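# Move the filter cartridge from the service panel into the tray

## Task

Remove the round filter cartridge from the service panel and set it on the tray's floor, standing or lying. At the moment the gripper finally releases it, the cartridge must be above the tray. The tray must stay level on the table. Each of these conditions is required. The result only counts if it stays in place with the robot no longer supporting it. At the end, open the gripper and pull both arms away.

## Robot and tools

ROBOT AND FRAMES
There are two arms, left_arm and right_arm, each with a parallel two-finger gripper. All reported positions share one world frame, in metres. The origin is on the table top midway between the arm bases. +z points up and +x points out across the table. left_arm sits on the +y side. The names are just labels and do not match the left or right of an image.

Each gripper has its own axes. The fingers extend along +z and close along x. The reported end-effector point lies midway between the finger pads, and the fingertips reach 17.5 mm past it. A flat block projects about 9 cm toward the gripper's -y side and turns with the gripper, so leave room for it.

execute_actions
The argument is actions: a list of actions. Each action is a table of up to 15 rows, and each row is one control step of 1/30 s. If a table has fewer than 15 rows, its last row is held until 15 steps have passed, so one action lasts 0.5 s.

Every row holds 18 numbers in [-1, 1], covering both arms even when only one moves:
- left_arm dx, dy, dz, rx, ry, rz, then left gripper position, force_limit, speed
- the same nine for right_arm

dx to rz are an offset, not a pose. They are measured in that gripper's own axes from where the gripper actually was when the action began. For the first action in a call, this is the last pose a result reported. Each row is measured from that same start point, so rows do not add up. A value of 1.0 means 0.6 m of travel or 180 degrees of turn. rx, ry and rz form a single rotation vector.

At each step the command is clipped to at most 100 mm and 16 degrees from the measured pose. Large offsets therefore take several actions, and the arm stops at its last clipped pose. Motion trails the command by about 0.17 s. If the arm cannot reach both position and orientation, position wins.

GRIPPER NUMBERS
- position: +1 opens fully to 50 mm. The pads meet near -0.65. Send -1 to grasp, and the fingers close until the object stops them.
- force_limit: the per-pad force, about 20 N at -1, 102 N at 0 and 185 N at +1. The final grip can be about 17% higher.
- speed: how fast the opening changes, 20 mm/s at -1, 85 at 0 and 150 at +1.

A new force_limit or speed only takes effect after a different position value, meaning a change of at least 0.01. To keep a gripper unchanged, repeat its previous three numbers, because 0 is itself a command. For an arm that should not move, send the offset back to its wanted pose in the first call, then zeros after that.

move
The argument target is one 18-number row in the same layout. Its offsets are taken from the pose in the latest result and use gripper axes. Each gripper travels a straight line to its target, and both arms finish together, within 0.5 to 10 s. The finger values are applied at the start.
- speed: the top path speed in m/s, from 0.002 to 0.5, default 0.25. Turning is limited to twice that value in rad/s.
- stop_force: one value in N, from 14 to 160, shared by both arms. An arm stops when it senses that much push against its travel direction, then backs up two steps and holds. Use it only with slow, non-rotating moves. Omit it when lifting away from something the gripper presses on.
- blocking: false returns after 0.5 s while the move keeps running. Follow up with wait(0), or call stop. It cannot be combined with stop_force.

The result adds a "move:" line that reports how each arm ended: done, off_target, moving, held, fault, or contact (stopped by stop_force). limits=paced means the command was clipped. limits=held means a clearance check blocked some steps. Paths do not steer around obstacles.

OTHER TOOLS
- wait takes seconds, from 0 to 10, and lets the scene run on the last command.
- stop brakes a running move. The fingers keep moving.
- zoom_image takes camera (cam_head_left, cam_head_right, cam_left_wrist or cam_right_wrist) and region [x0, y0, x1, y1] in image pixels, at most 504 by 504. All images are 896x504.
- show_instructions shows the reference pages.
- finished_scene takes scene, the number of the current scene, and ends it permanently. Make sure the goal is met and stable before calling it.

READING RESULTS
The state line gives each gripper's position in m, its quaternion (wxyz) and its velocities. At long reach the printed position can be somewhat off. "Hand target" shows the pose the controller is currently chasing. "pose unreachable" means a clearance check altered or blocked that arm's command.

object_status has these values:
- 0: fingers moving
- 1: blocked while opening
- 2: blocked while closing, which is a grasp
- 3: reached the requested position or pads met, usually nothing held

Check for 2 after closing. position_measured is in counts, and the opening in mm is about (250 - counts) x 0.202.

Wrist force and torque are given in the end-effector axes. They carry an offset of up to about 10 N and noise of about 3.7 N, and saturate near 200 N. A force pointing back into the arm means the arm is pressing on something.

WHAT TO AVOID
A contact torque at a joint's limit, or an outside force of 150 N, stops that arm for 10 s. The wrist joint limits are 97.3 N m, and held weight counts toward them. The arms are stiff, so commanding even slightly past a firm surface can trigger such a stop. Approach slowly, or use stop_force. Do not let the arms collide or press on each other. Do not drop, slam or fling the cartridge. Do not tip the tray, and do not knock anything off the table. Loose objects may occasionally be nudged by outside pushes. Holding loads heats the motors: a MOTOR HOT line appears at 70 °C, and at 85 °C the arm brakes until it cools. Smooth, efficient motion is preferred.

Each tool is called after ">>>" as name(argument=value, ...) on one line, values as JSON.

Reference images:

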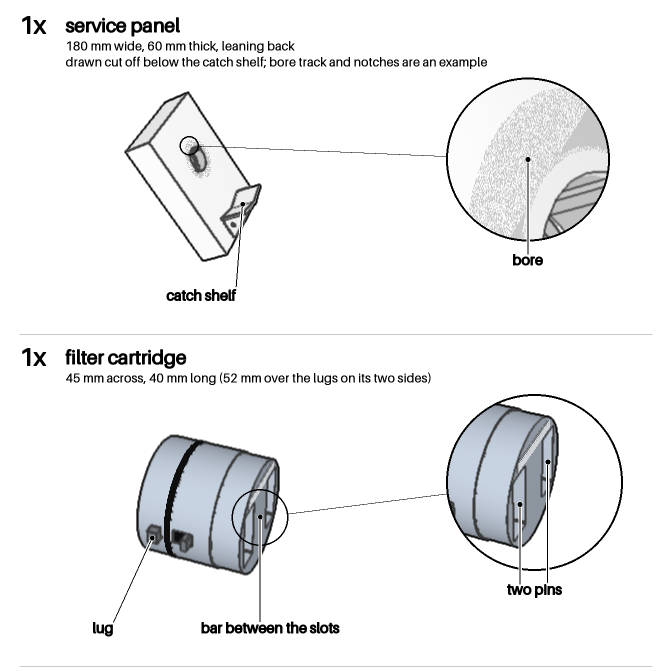

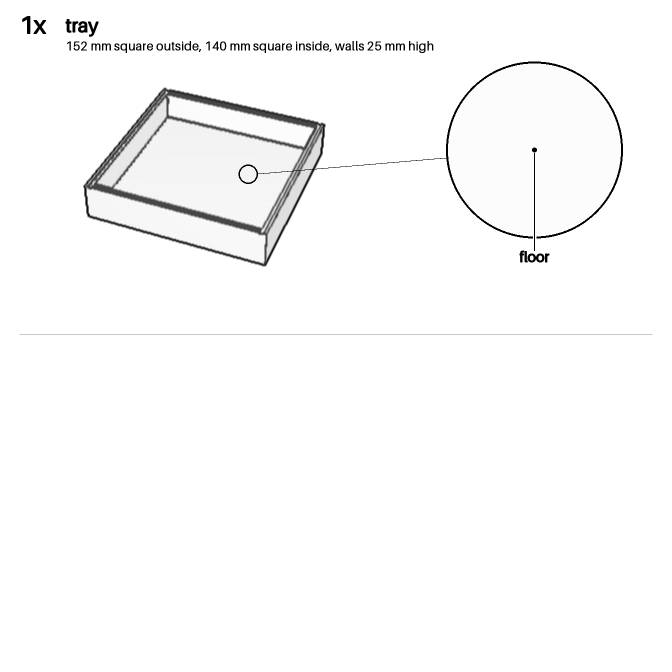

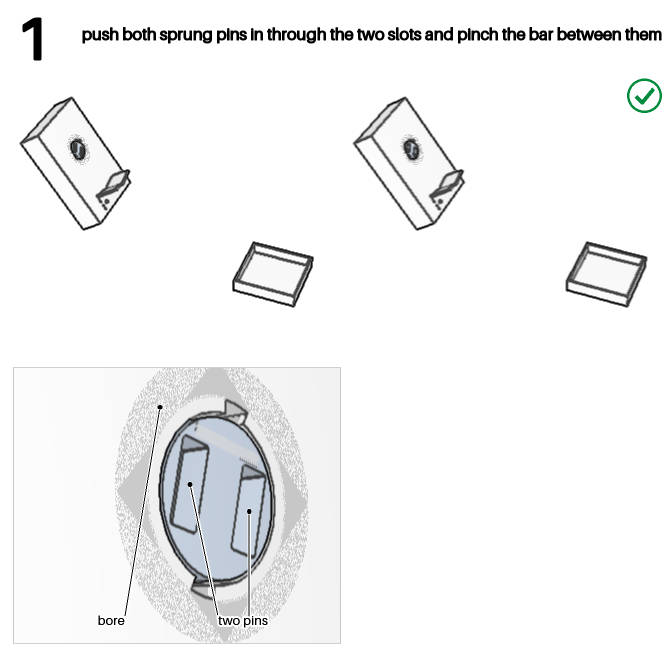

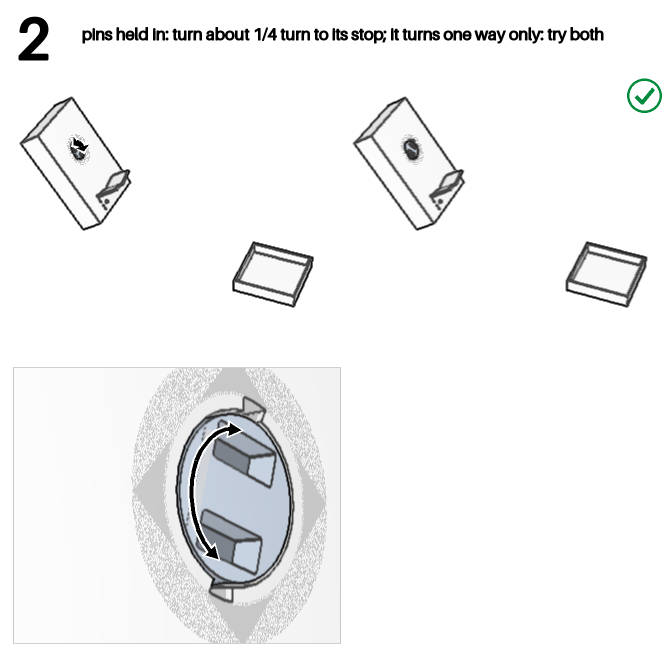

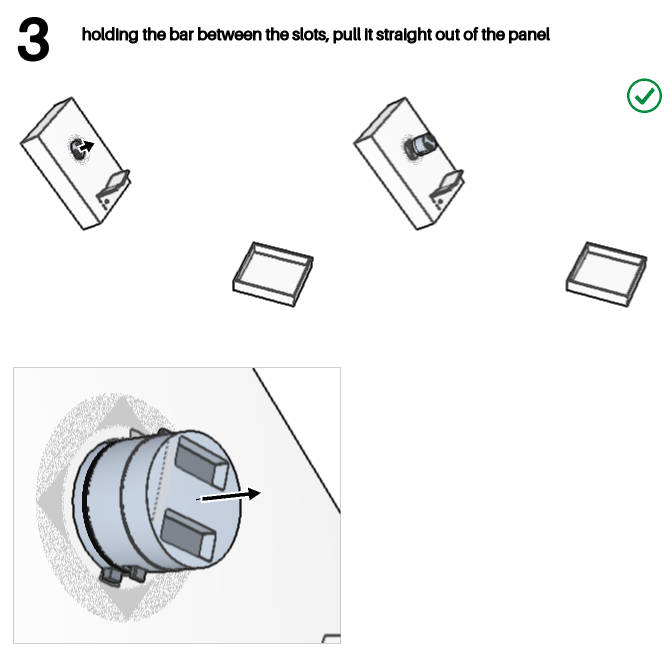

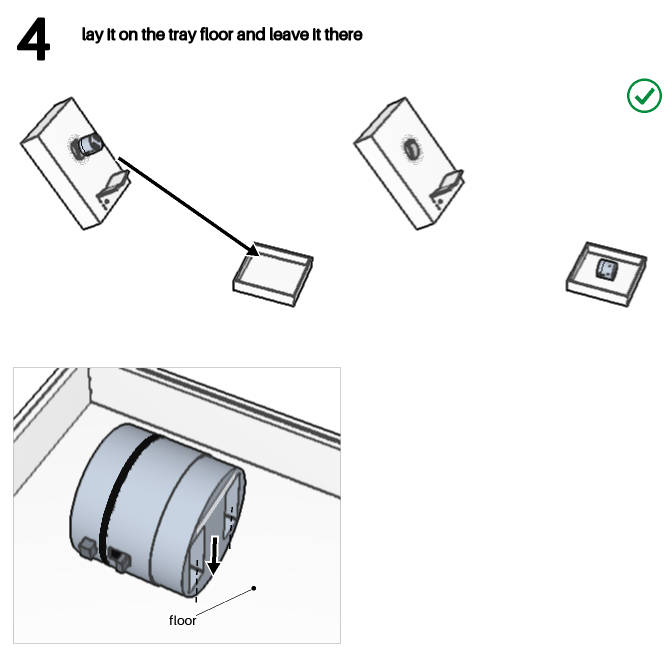

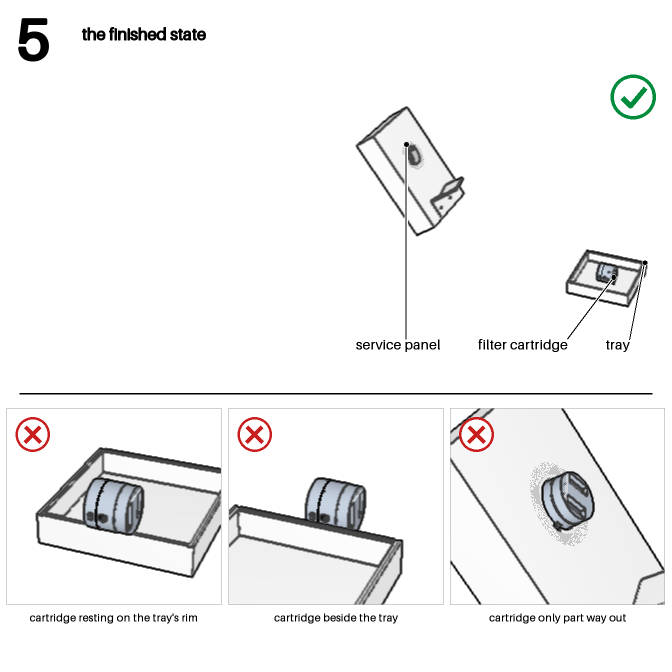

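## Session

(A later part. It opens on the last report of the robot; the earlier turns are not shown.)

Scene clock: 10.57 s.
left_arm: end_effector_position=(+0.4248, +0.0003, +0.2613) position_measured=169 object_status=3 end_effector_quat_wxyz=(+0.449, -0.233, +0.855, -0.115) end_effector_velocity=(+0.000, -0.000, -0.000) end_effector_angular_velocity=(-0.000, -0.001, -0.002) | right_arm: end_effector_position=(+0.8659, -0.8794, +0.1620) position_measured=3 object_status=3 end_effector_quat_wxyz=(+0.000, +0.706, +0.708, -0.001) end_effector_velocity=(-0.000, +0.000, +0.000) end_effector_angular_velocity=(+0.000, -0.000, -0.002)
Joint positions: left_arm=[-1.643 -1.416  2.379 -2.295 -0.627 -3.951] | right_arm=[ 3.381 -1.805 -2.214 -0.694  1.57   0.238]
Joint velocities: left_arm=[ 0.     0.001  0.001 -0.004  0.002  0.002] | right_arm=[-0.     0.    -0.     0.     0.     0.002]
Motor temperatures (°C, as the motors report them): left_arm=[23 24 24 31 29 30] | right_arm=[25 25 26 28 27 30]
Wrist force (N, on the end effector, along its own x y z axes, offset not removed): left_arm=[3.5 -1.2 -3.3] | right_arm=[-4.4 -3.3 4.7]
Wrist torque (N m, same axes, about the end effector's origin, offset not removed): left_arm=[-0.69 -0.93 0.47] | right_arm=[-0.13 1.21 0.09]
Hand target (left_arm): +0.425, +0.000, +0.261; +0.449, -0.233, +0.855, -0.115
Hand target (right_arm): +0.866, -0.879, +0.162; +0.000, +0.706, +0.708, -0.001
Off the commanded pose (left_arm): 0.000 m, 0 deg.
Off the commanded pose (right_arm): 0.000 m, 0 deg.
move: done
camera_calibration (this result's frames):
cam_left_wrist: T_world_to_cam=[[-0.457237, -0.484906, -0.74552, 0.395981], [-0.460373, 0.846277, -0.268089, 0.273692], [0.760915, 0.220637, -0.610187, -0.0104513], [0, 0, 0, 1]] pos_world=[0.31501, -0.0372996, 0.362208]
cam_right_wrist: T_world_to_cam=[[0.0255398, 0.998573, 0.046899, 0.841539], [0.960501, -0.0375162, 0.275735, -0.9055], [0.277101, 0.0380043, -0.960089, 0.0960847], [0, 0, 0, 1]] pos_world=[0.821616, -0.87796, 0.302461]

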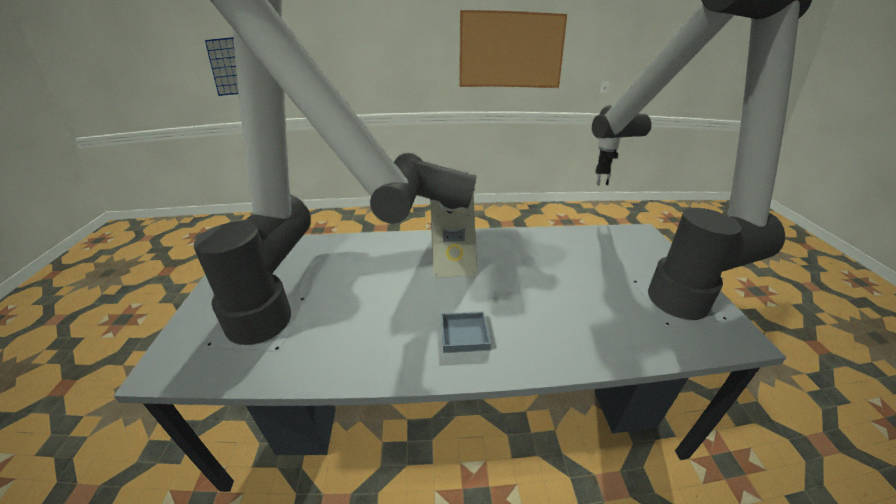

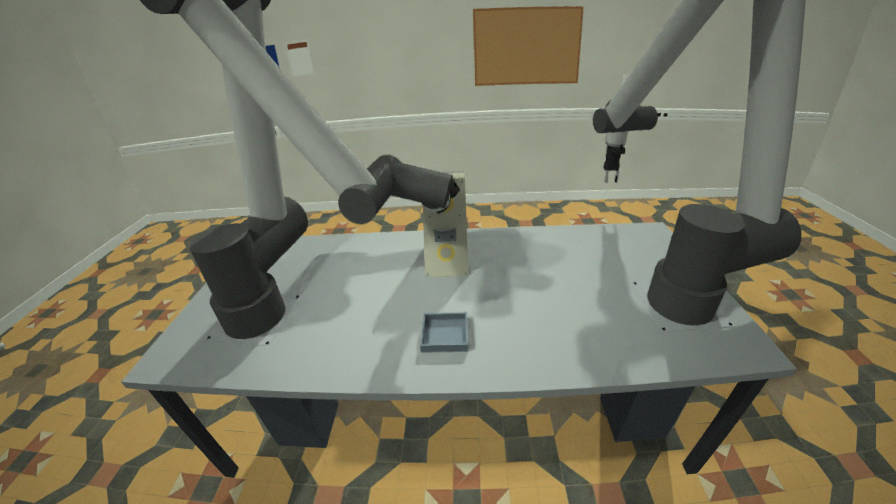

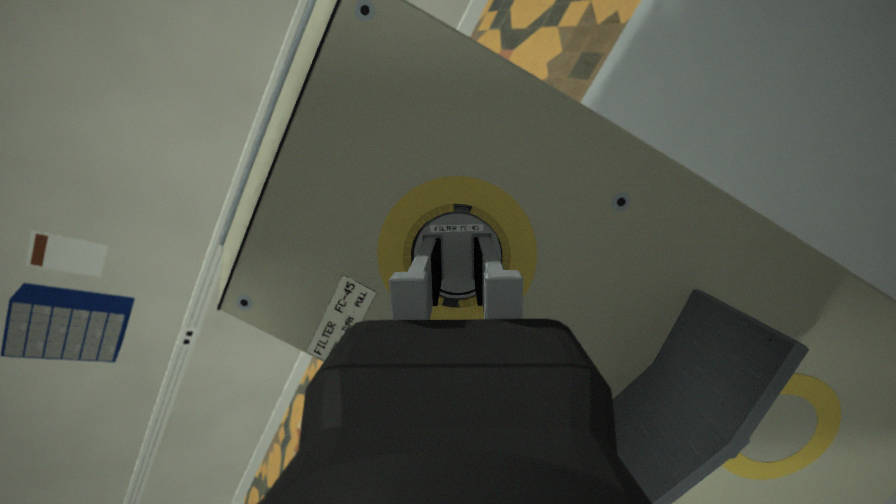

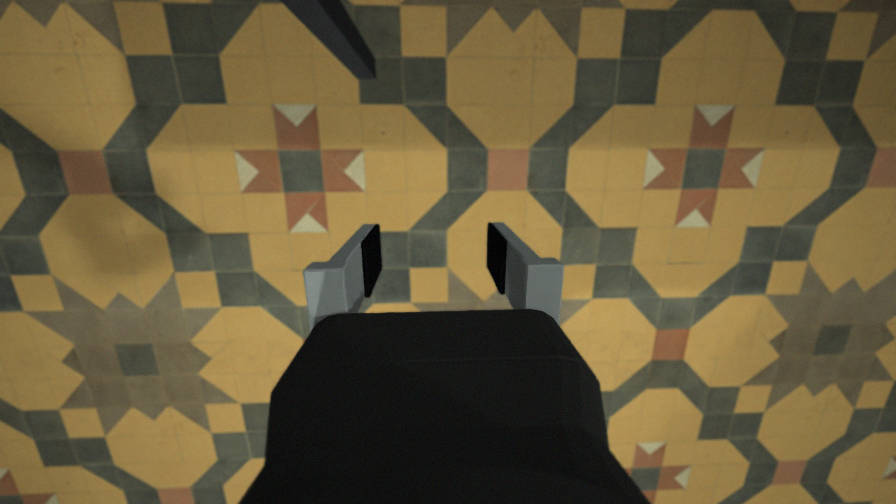

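Well aligned. Push in.

>>> move(target=[0,0,0.04,0,0,0,-0.11,0,0,0,0,0,0,0,0,1,0,0], speed=0.005, stop_force=35)

>>> zoom_image(camera="cam_left_wrist", region=[400, 200, 520, 320])

Scene clock: 13.30 s.
left_arm: end_effector_position=(+0.4337, +0.0004, +0.2552) position_measured=169 object_status=3 end_effector_quat_wxyz=(+0.449, -0.233, +0.855, -0.115) end_effector_velocity=(+0.000, +0.001, +0.000) end_effector_angular_velocity=(+0.001, -0.000, +0.002) | right_arm: end_effector_position=(+0.8659, -0.8794, +0.1620) position_measured=3 object_status=3 end_effector_quat_wxyz=(+0.000, +0.706, +0.708, -0.001) end_effector_velocity=(+0.000, +0.000, -0.001) end_effector_angular_velocity=(-0.000, +0.001, -0.000)
Joint positions: left_arm=[-1.63  -1.403  2.384 -2.328 -0.624 -3.93 ] | right_arm=[ 3.381 -1.805 -2.214 -0.694  1.57   0.238]
Joint velocities: left_arm=[-0.    -0.001  0.     0.005 -0.    -0.004] | right_arm=[ 0.    -0.001  0.    -0.    -0.     0.   ]
Motor temperatures (°C, as the motors report them): left_arm=[23 24 24 31 29 30] | right_arm=[25 25 26 28 27 30]
Wrist force (N, on the end effector, along its own x y z axes, offset not removed): left_arm=[7.2 -5.0 -56.0] | right_arm=[-5.1 -2.1 4.6]
Wrist torque (N m, same axes, about the end effector's origin, offset not removed): left_arm=[0.33 -0.87 0.68] | right_arm=[0.12 1.21 0.03]
Hand target (left_arm): +0.434, +0.000, +0.255; +0.449, -0.233, +0.855, -0.115
Hand target (right_arm): +0.866, -0.879, +0.162; +0.000, +0.706, +0.708, -0.001
Off the commanded pose (left_arm): 0.013 m, 0 deg.
Off the commanded pose (right_arm): 0.000 m, 0 deg.
move: contact (left_arm)
camera_calibration (this result's frames):
cam_left_wrist: T_world_to_cam=[[-0.457262, -0.484788, -0.745581, 0.395555], [-0.460237, 0.846362, -0.268055, 0.275963], [0.760981, 0.220573, -0.610127, -0.0210074], [0, 0, 0, 1]] pos_world=[0.323867, -0.0371705, 0.356074]
cam_right_wrist: T_world_to_cam=[[0.0255397, 0.998573, 0.0468989, 0.841539], [0.960501, -0.0375162, 0.275735, -0.9055], [0.277101, 0.0380043, -0.960089, 0.0960847], [0, 0, 0, 1]] pos_world=[0.821616, -0.87796, 0.302461]

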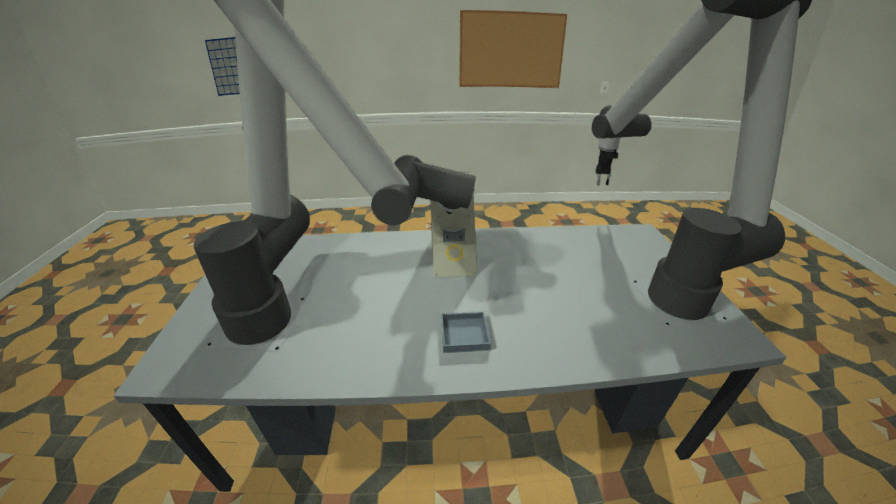

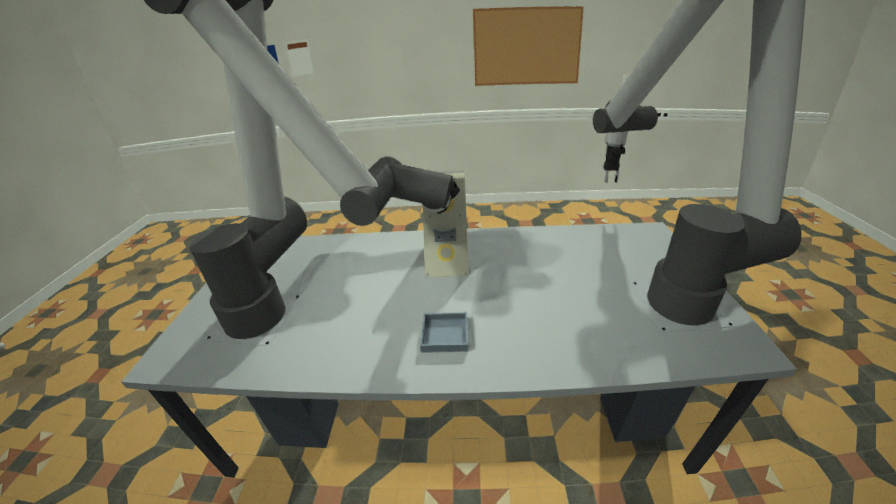

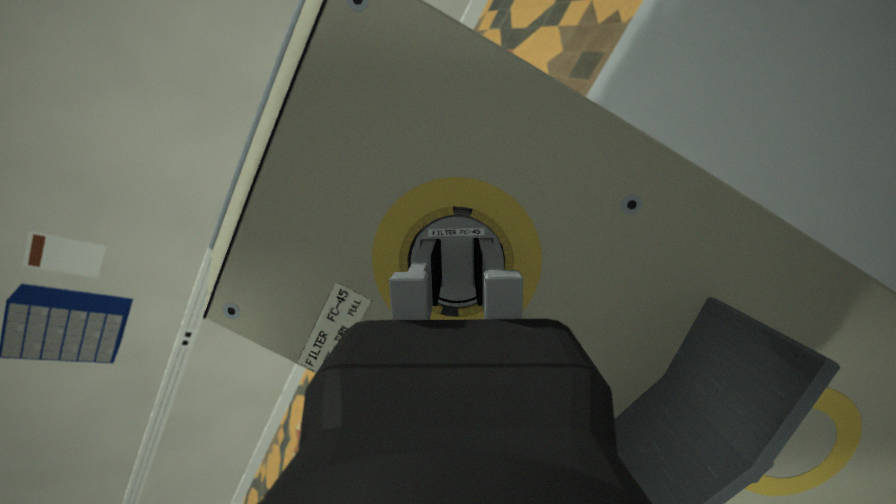

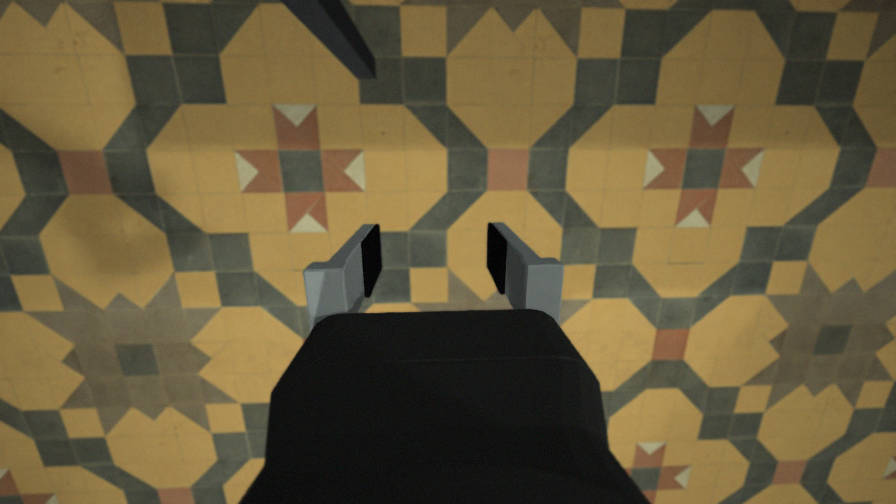

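Region (400, 200, 520, 320) of cam_left_wrist's 896x504 image, scaled by 4.200, with more detail than that image has.

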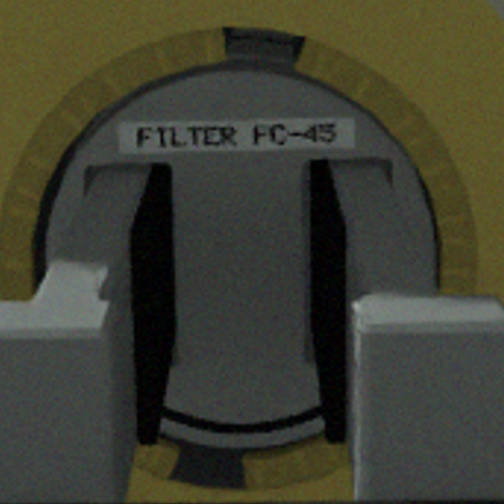

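>>> move(target=[0,0,-0.0005,0,0,0,-1,0,-0.5,0,0,0,0,0,0,1,0,0])

>>> move(target=[0,0,0,0,0,-0.03,-1,0,-0.5,0,0,0,0,0,0,1,0,0], speed=0.05)

Scene clock: 14.23 s.
left_arm: end_effector_position=(+0.4335, +0.0005, +0.2553) position_measured=186 object_status=2 end_effector_quat_wxyz=(+0.449, -0.233, +0.855, -0.115) end_effector_velocity=(-0.001, -0.000, -0.000) end_effector_angular_velocity=(-0.000, +0.001, -0.000) | right_arm: end_effector_position=(+0.8659, -0.8794, +0.1620) position_measured=3 object_status=3 end_effector_quat_wxyz=(+0.000, +0.706, +0.708, -0.001) end_effector_velocity=(+0.000, +0.000, +0.000) end_effector_angular_velocity=(-0.000, -0.000, +0.001)
Joint positions: left_arm=[-1.63  -1.404  2.383 -2.327 -0.624 -3.931] | right_arm=[ 3.381 -1.805 -2.214 -0.694  1.57   0.238]
Joint velocities: left_arm=[-0.001 -0.    -0.     0.    -0.001 -0.   ] | right_arm=[ 0.     0.     0.    -0.    -0.    -0.001]
Motor temperatures (°C, as the motors report them): left_arm=[23 24 24 31 29 30] | right_arm=[25 25 26 28 27 30]
Wrist force (N, on the end effector, along its own x y z axes, offset not removed): left_arm=[0.9 -2.6 -11.9] | right_arm=[-5.7 -1.8 2.0]
Wrist torque (N m, same axes, about the end effector's origin, offset not removed): left_arm=[0.63 -0.98 0.56] | right_arm=[-0.01 1.40 0.08]
Hand target (left_arm): +0.433, +0.000, +0.255; +0.449, -0.233, +0.855, -0.115
Hand target (right_arm): +0.866, -0.879, +0.162; +0.000, +0.706, +0.708, -0.001
Off the commanded pose (left_arm): 0.000 m, 0 deg.
Off the commanded pose (right_arm): 0.000 m, 0 deg.
move: done
camera_calibration (this result's frames):
cam_left_wrist: T_world_to_cam=[[-0.457146, -0.484756, -0.745673, 0.39561], [-0.460297, 0.846344, -0.26801, 0.275885], [0.761015, 0.220712, -0.610035, -0.0208704], [0, 0, 0, 1]] pos_world=[0.323723, -0.0371124, 0.356204]
cam_right_wrist: T_world_to_cam=[[0.0255398, 0.998573, 0.0468992, 0.841539], [0.960501, -0.0375163, 0.275735, -0.9055], [0.277101, 0.0380045, -0.960089, 0.096085], [0, 0, 0, 1]] pos_world=[0.821616, -0.87796, 0.302461]

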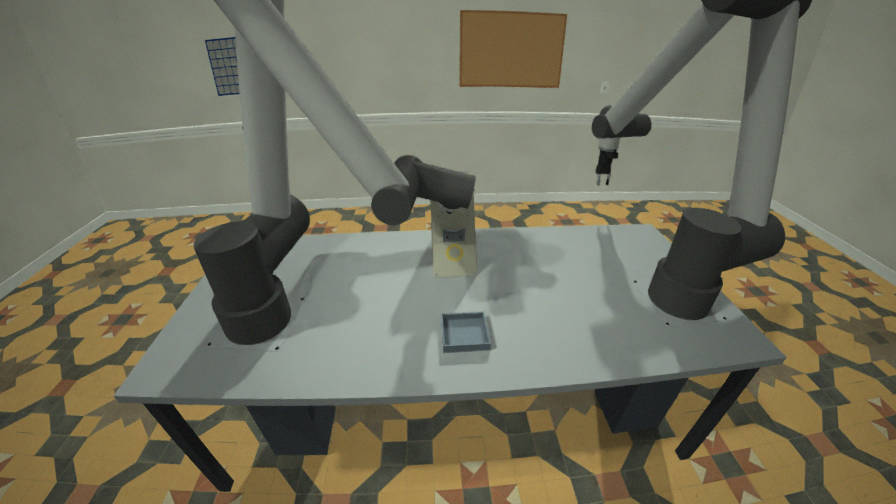

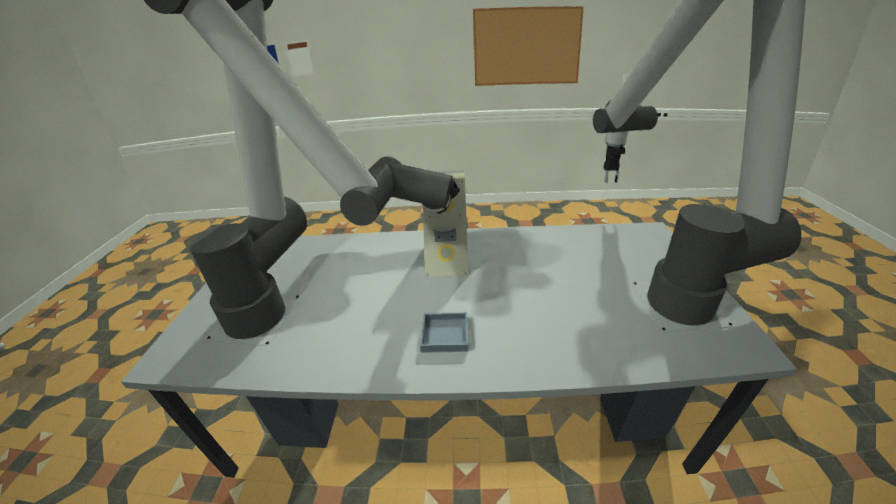

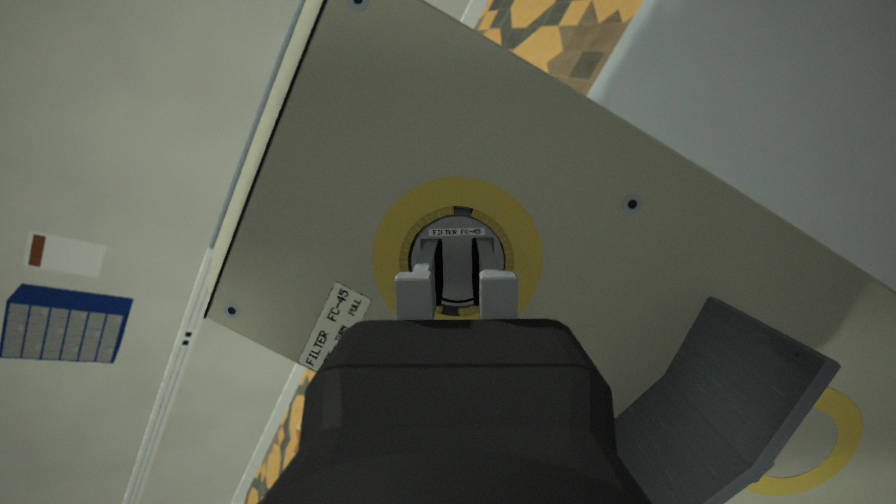

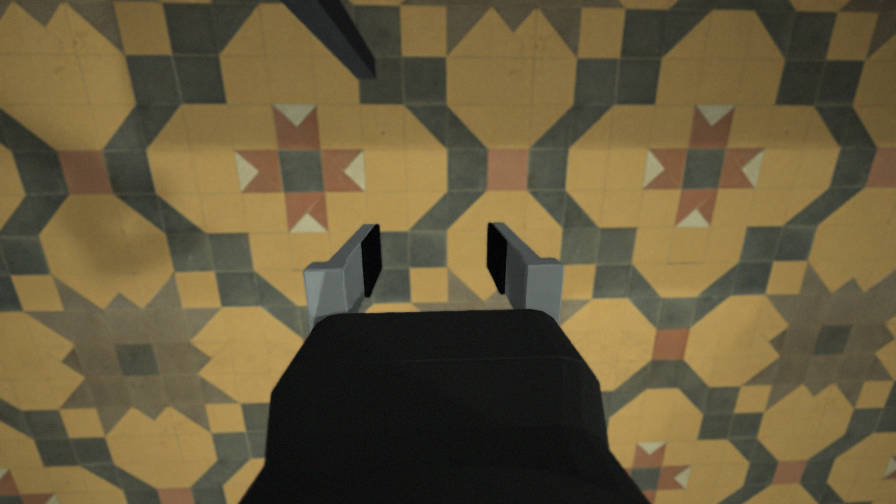

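Scene clock: 15.43 s.
left_arm: end_effector_position=(+0.4335, +0.0004, +0.2554) position_measured=185 object_status=2 end_effector_quat_wxyz=(+0.443, -0.273, +0.843, -0.136) end_effector_velocity=(-0.000, +0.000, -0.000) end_effector_angular_velocity=(-0.006, -0.001, +0.005) | right_arm: end_effector_position=(+0.8659, -0.8794, +0.1620) position_measured=3 object_status=3 end_effector_quat_wxyz=(+0.000, +0.706, +0.708, -0.001) end_effector_velocity=(-0.000, -0.000, -0.001) end_effector_angular_velocity=(-0.001, +0.001, -0.001)
Joint positions: left_arm=[-1.632 -1.401  2.383 -2.328 -0.624 -4.027] | right_arm=[ 3.381 -1.805 -2.214 -0.694  1.57   0.238]
Joint velocities: left_arm=[-0.     0.001 -0.     0.001  0.    -0.01 ] | right_arm=[ 0.    -0.001 -0.     0.    -0.     0.001]
Motor temperatures (°C, as the motors report them): left_arm=[23 24 24 31 29 30] | right_arm=[25 25 26 28 27 30]
Wrist force (N, on the end effector, along its own x y z axes, offset not removed): left_arm=[-4.6 -27.5 -12.2] | right_arm=[-4.0 -2.4 2.9]
Wrist torque (N m, same axes, about the end effector's origin, offset not removed): left_arm=[1.97 -0.13 3.54] | right_arm=[0.01 1.07 -0.05]
Hand target (left_arm): +0.434, +0.000, +0.255; +0.443, -0.273, +0.843, -0.136
Hand target (right_arm): +0.866, -0.879, +0.162; +0.000, +0.706, +0.708, -0.001
Off the commanded pose (left_arm): 0.000 m, 0 deg.
Off the commanded pose (right_arm): 0.000 m, 0 deg.
move: done
camera_calibration (this result's frames):
cam_left_wrist: T_world_to_cam=[[-0.428284, -0.564352, -0.705748, 0.372955], [-0.503757, 0.797494, -0.332012, 0.311142], [0.750201, 0.21333, -0.62585, -0.012114], [0, 0, 0, 1]] pos_world=[0.325559, -0.035072, 0.358933]
cam_right_wrist: T_world_to_cam=[[0.0255398, 0.998573, 0.0468989, 0.841539], [0.960501, -0.0375162, 0.275735, -0.9055], [0.277101, 0.0380043, -0.960089, 0.0960845], [0, 0, 0, 1]] pos_world=[0.821616, -0.877961, 0.302461]

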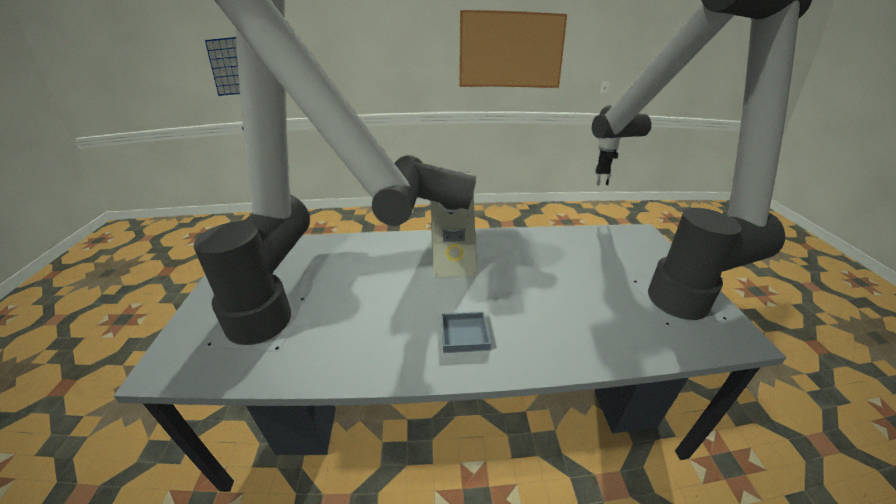

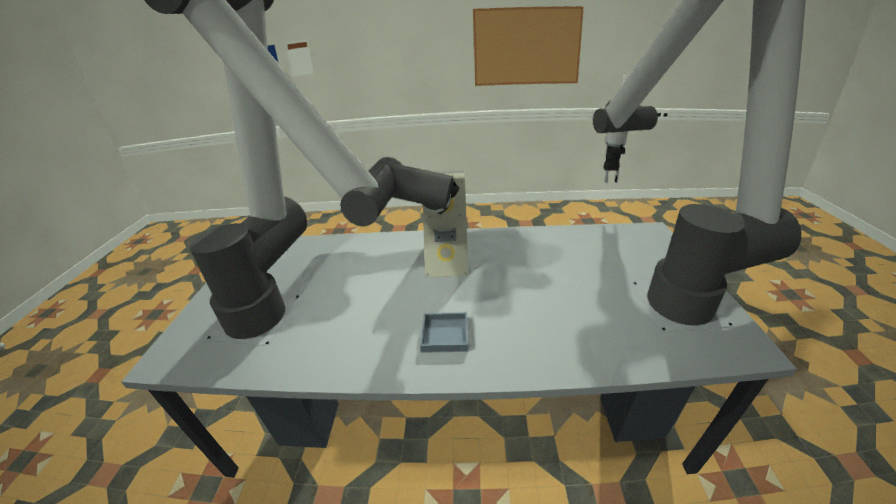

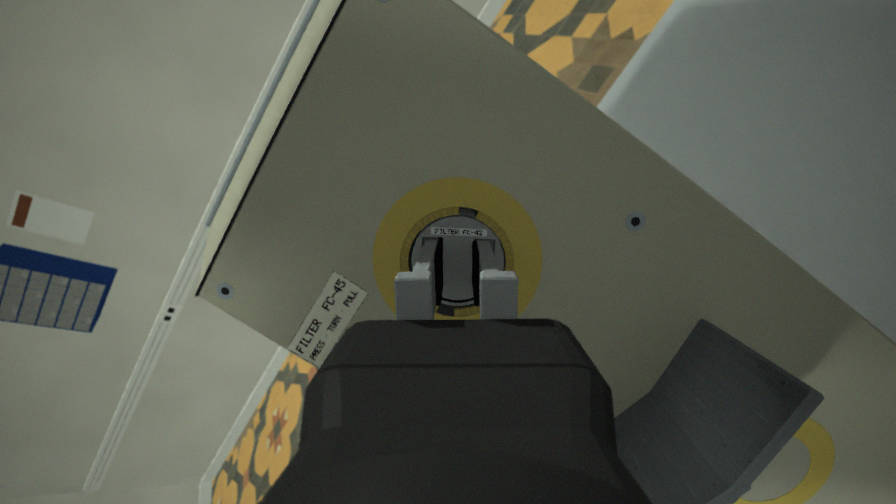

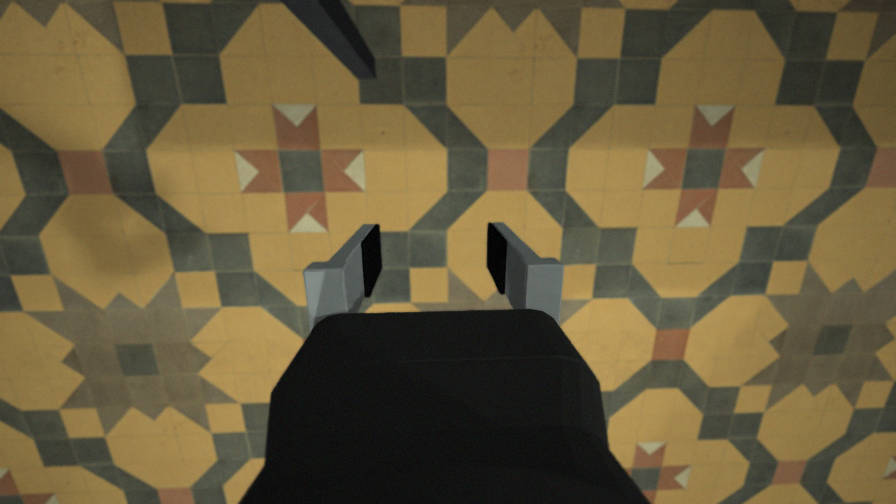

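Blocked; other way.

>>> move(target=[0,0,0,0,0,0.06,-1,0,-0.5,0,0,0,0,0,0,1,0,0], speed=0.08)

Scene clock: 17.20 s.
left_arm: end_effector_position=(+0.4335, +0.0004, +0.2554) position_measured=186 object_status=2 end_effector_quat_wxyz=(+0.454, -0.193, +0.865, -0.094) end_effector_velocity=(+0.000, +0.000, -0.000) end_effector_angular_velocity=(+0.006, +0.000, -0.004) | right_arm: end_effector_position=(+0.8659, -0.8794, +0.1620) position_measured=3 object_status=3 end_effector_quat_wxyz=(+0.000, +0.706, +0.708, -0.001) end_effector_velocity=(-0.001, -0.000, -0.001) end_effector_angular_velocity=(-0.000, +0.001, -0.000)
Joint positions: left_arm=[-1.629 -1.407  2.384 -2.327 -0.624 -3.834] | right_arm=[ 3.381 -1.805 -2.214 -0.694  1.57   0.238]
Joint velocities: left_arm=[ 0.001  0.     0.    -0.001 -0.     0.008] | right_arm=[ 0.    -0.    -0.001  0.     0.     0.   ]
Motor temperatures (°C, as the motors report them): left_arm=[23 24 24 31 29 30] | right_arm=[25 25 26 28 27 30]
Wrist force (N, on the end effector, along its own x y z axes, offset not removed): left_arm=[-2.7 -1.7 -10.9] | right_arm=[-6.1 -2.6 3.6]
Wrist torque (N m, same axes, about the end effector's origin, offset not removed): left_arm=[-0.39 -0.71 0.46] | right_arm=[-0.08 1.31 0.09]
Hand target (left_arm): +0.434, +0.000, +0.255; +0.454, -0.192, +0.865, -0.094
Hand target (right_arm): +0.866, -0.879, +0.162; +0.000, +0.706, +0.708, -0.001
Off the commanded pose (left_arm): 0.000 m, 0 deg.
Off the commanded pose (right_arm): 0.000 m, 0 deg.
move: done
camera_calibration (this result's frames):
cam_left_wrist: T_world_to_cam=[[-0.481838, -0.400443, -0.779408, 0.414897], [-0.413926, 0.887992, -0.200338, 0.238517], [0.772332, 0.226087, -0.593623, -0.0299261], [0, 0, 0, 1]] pos_world=[0.321754, -0.0388926, 0.353393]
cam_right_wrist: T_world_to_cam=[[0.0255398, 0.998573, 0.046899, 0.841539], [0.960501, -0.0375162, 0.275735, -0.9055], [0.277101, 0.0380043, -0.960089, 0.0960849], [0, 0, 0, 1]] pos_world=[0.821616, -0.87796, 0.302461]

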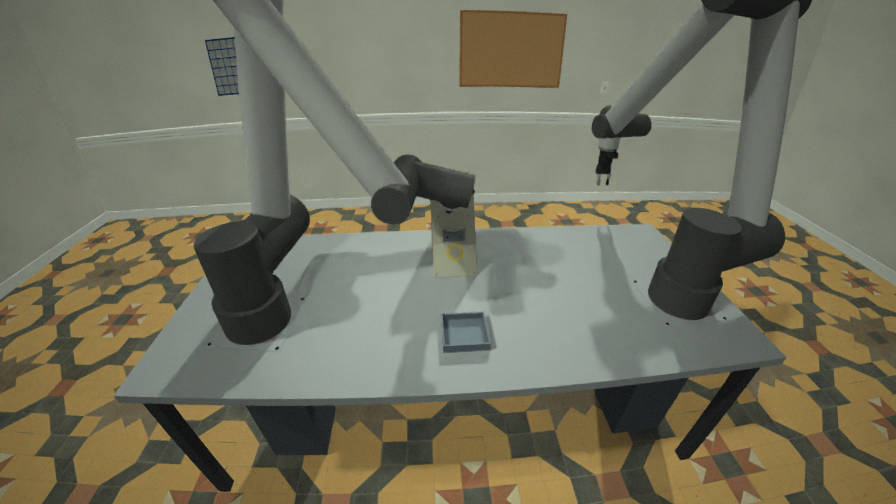

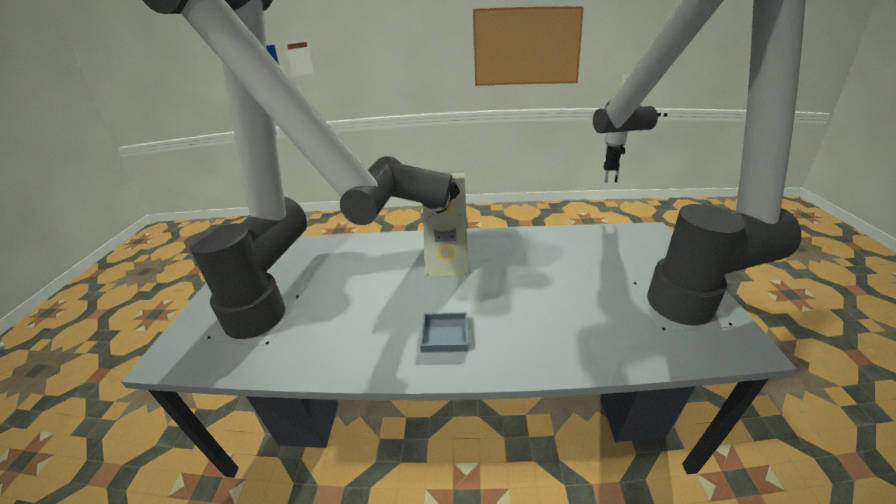

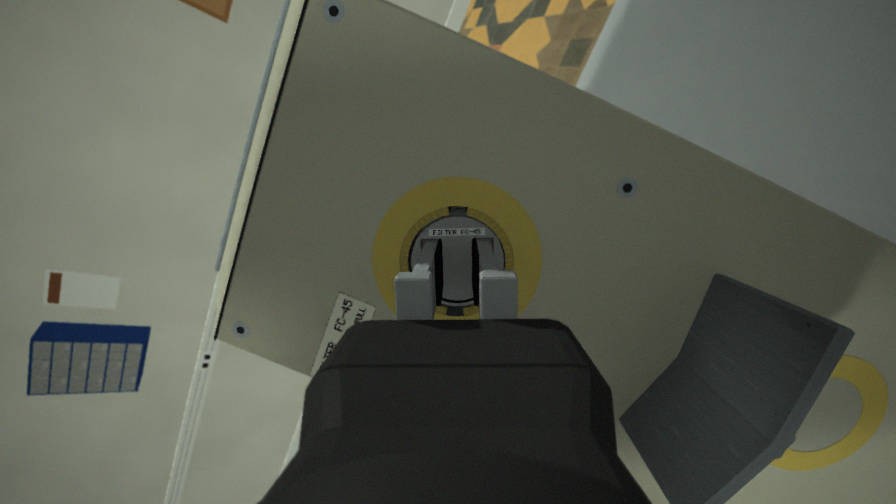

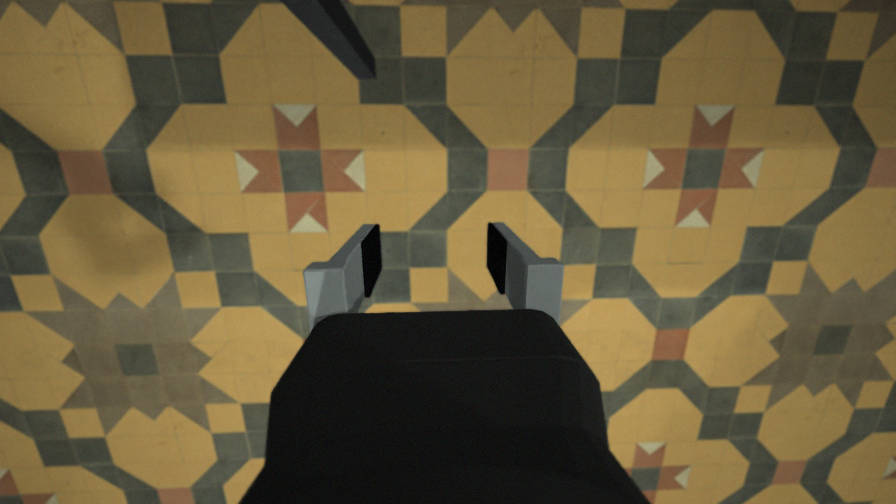

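Free. About 92° to go.

>>> move(target=[0,0,0,0,0,0.2,-1,0,-0.5,0,0,0,0,0,0,1,0,0], speed=0.15)

Scene clock: 19.93 s.
left_arm: end_effector_position=(+0.4335, +0.0003, +0.2555) position_measured=186 object_status=2 end_effector_quat_wxyz=(+0.461, +0.084, +0.882, +0.051) end_effector_velocity=(+0.001, +0.001, -0.000) end_effector_angular_velocity=(+0.008, +0.002, -0.005) | right_arm: end_effector_position=(+0.8659, -0.8794, +0.1620) position_measured=3 object_status=3 end_effector_quat_wxyz=(+0.000, +0.706, +0.708, -0.001) end_effector_velocity=(-0.000, -0.000, -0.001) end_effector_angular_velocity=(-0.000, +0.001, -0.000)
Joint positions: left_arm=[-1.617 -1.422  2.379 -2.323 -0.621 -3.187] | right_arm=[ 3.381 -1.805 -2.214 -0.694  1.57   0.238]
Joint velocities: left_arm=[ 0.002 -0.     0.001 -0.004 -0.001  0.013] | right_arm=[-0.    -0.001 -0.    -0.     0.     0.   ]
Motor temperatures (°C, as the motors report them): left_arm=[23 24 24 31 29 30] | right_arm=[25 25 26 28 27 30]
Wrist force (N, on the end effector, along its own x y z axes, offset not removed): left_arm=[-16.1 18.7 -27.7] | right_arm=[-5.5 -0.8 2.1]
Wrist torque (N m, same axes, about the end effector's origin, offset not removed): left_arm=[0.47 -1.10 0.24] | right_arm=[0.31 1.26 0.12]
Hand target (left_arm): +0.433, +0.000, +0.255; +0.461, +0.084, +0.882, +0.051
Hand target (right_arm): +0.866, -0.879, +0.162; +0.000, +0.706, +0.708, -0.001
Off the commanded pose (left_arm): 0.000 m, 0 deg.
Off the commanded pose (right_arm): 0.000 m, 0 deg.
move: done
camera_calibration (this result's frames):
cam_left_wrist: T_world_to_cam=[[-0.522955, 0.213214, -0.825263, 0.444324], [-0.0731727, 0.953404, 0.292688, -0.0350363], [0.849214, 0.213449, -0.482986, -0.0913937], [0, 0, 0, 1]] pos_world=[0.307411, -0.0418243, 0.332797]
cam_right_wrist: T_world_to_cam=[[0.0255397, 0.998573, 0.0468989, 0.841539], [0.960501, -0.0375161, 0.275735, -0.9055], [0.277101, 0.0380043, -0.960089, 0.0960847], [0, 0, 0, 1]] pos_world=[0.821616, -0.87796, 0.302461]

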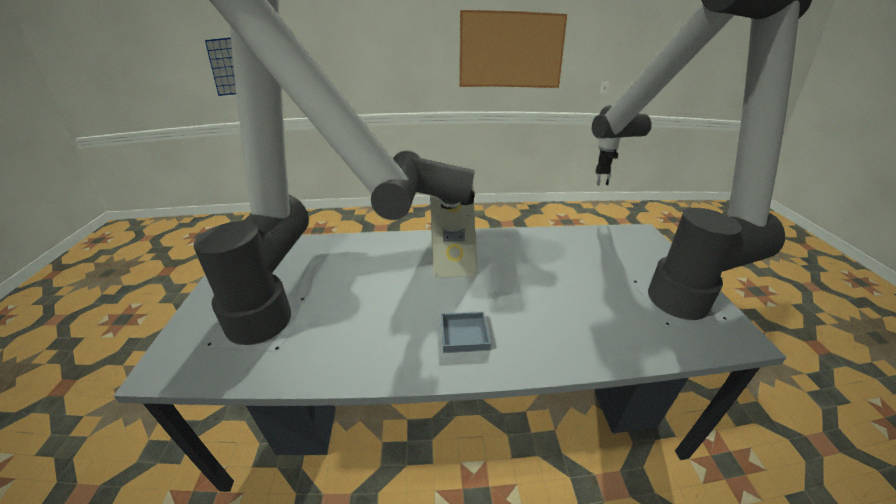

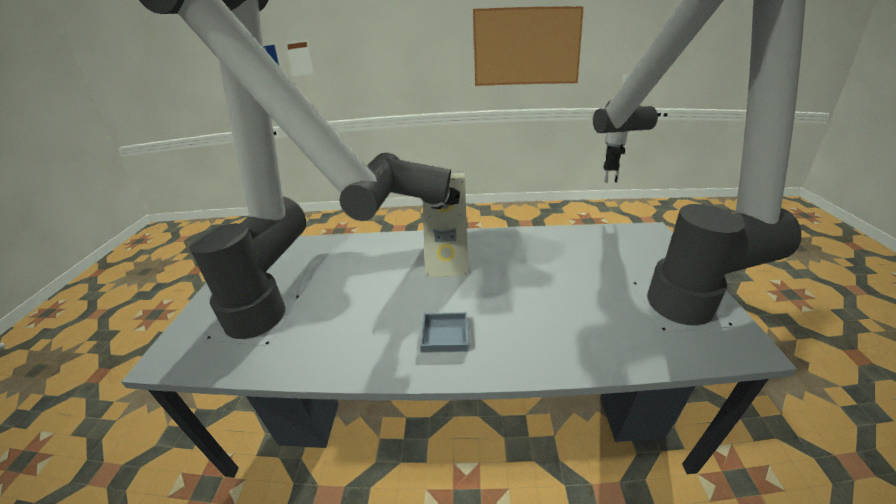

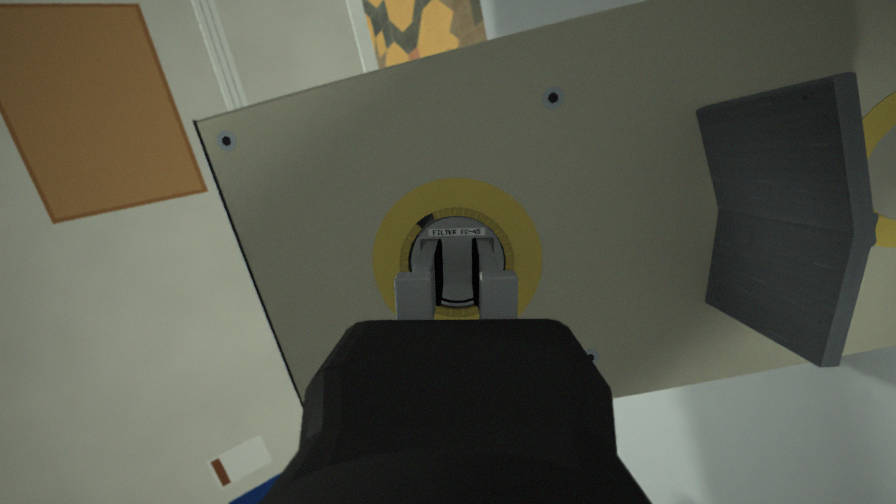

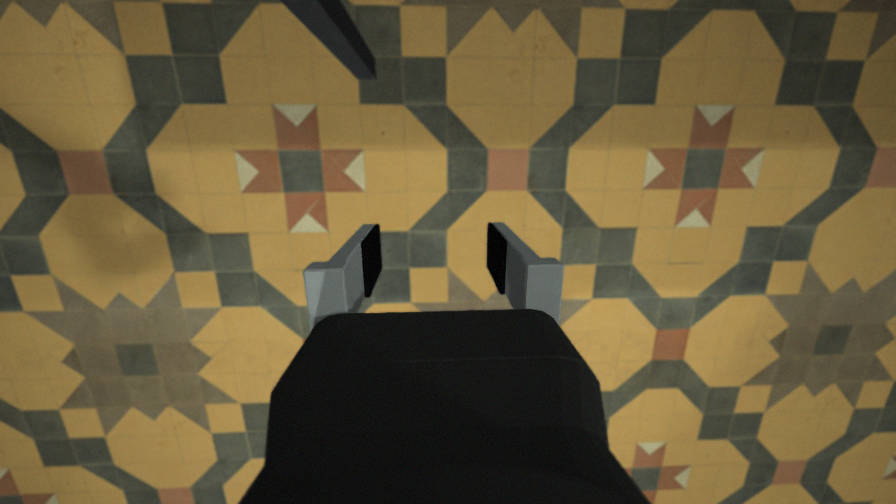

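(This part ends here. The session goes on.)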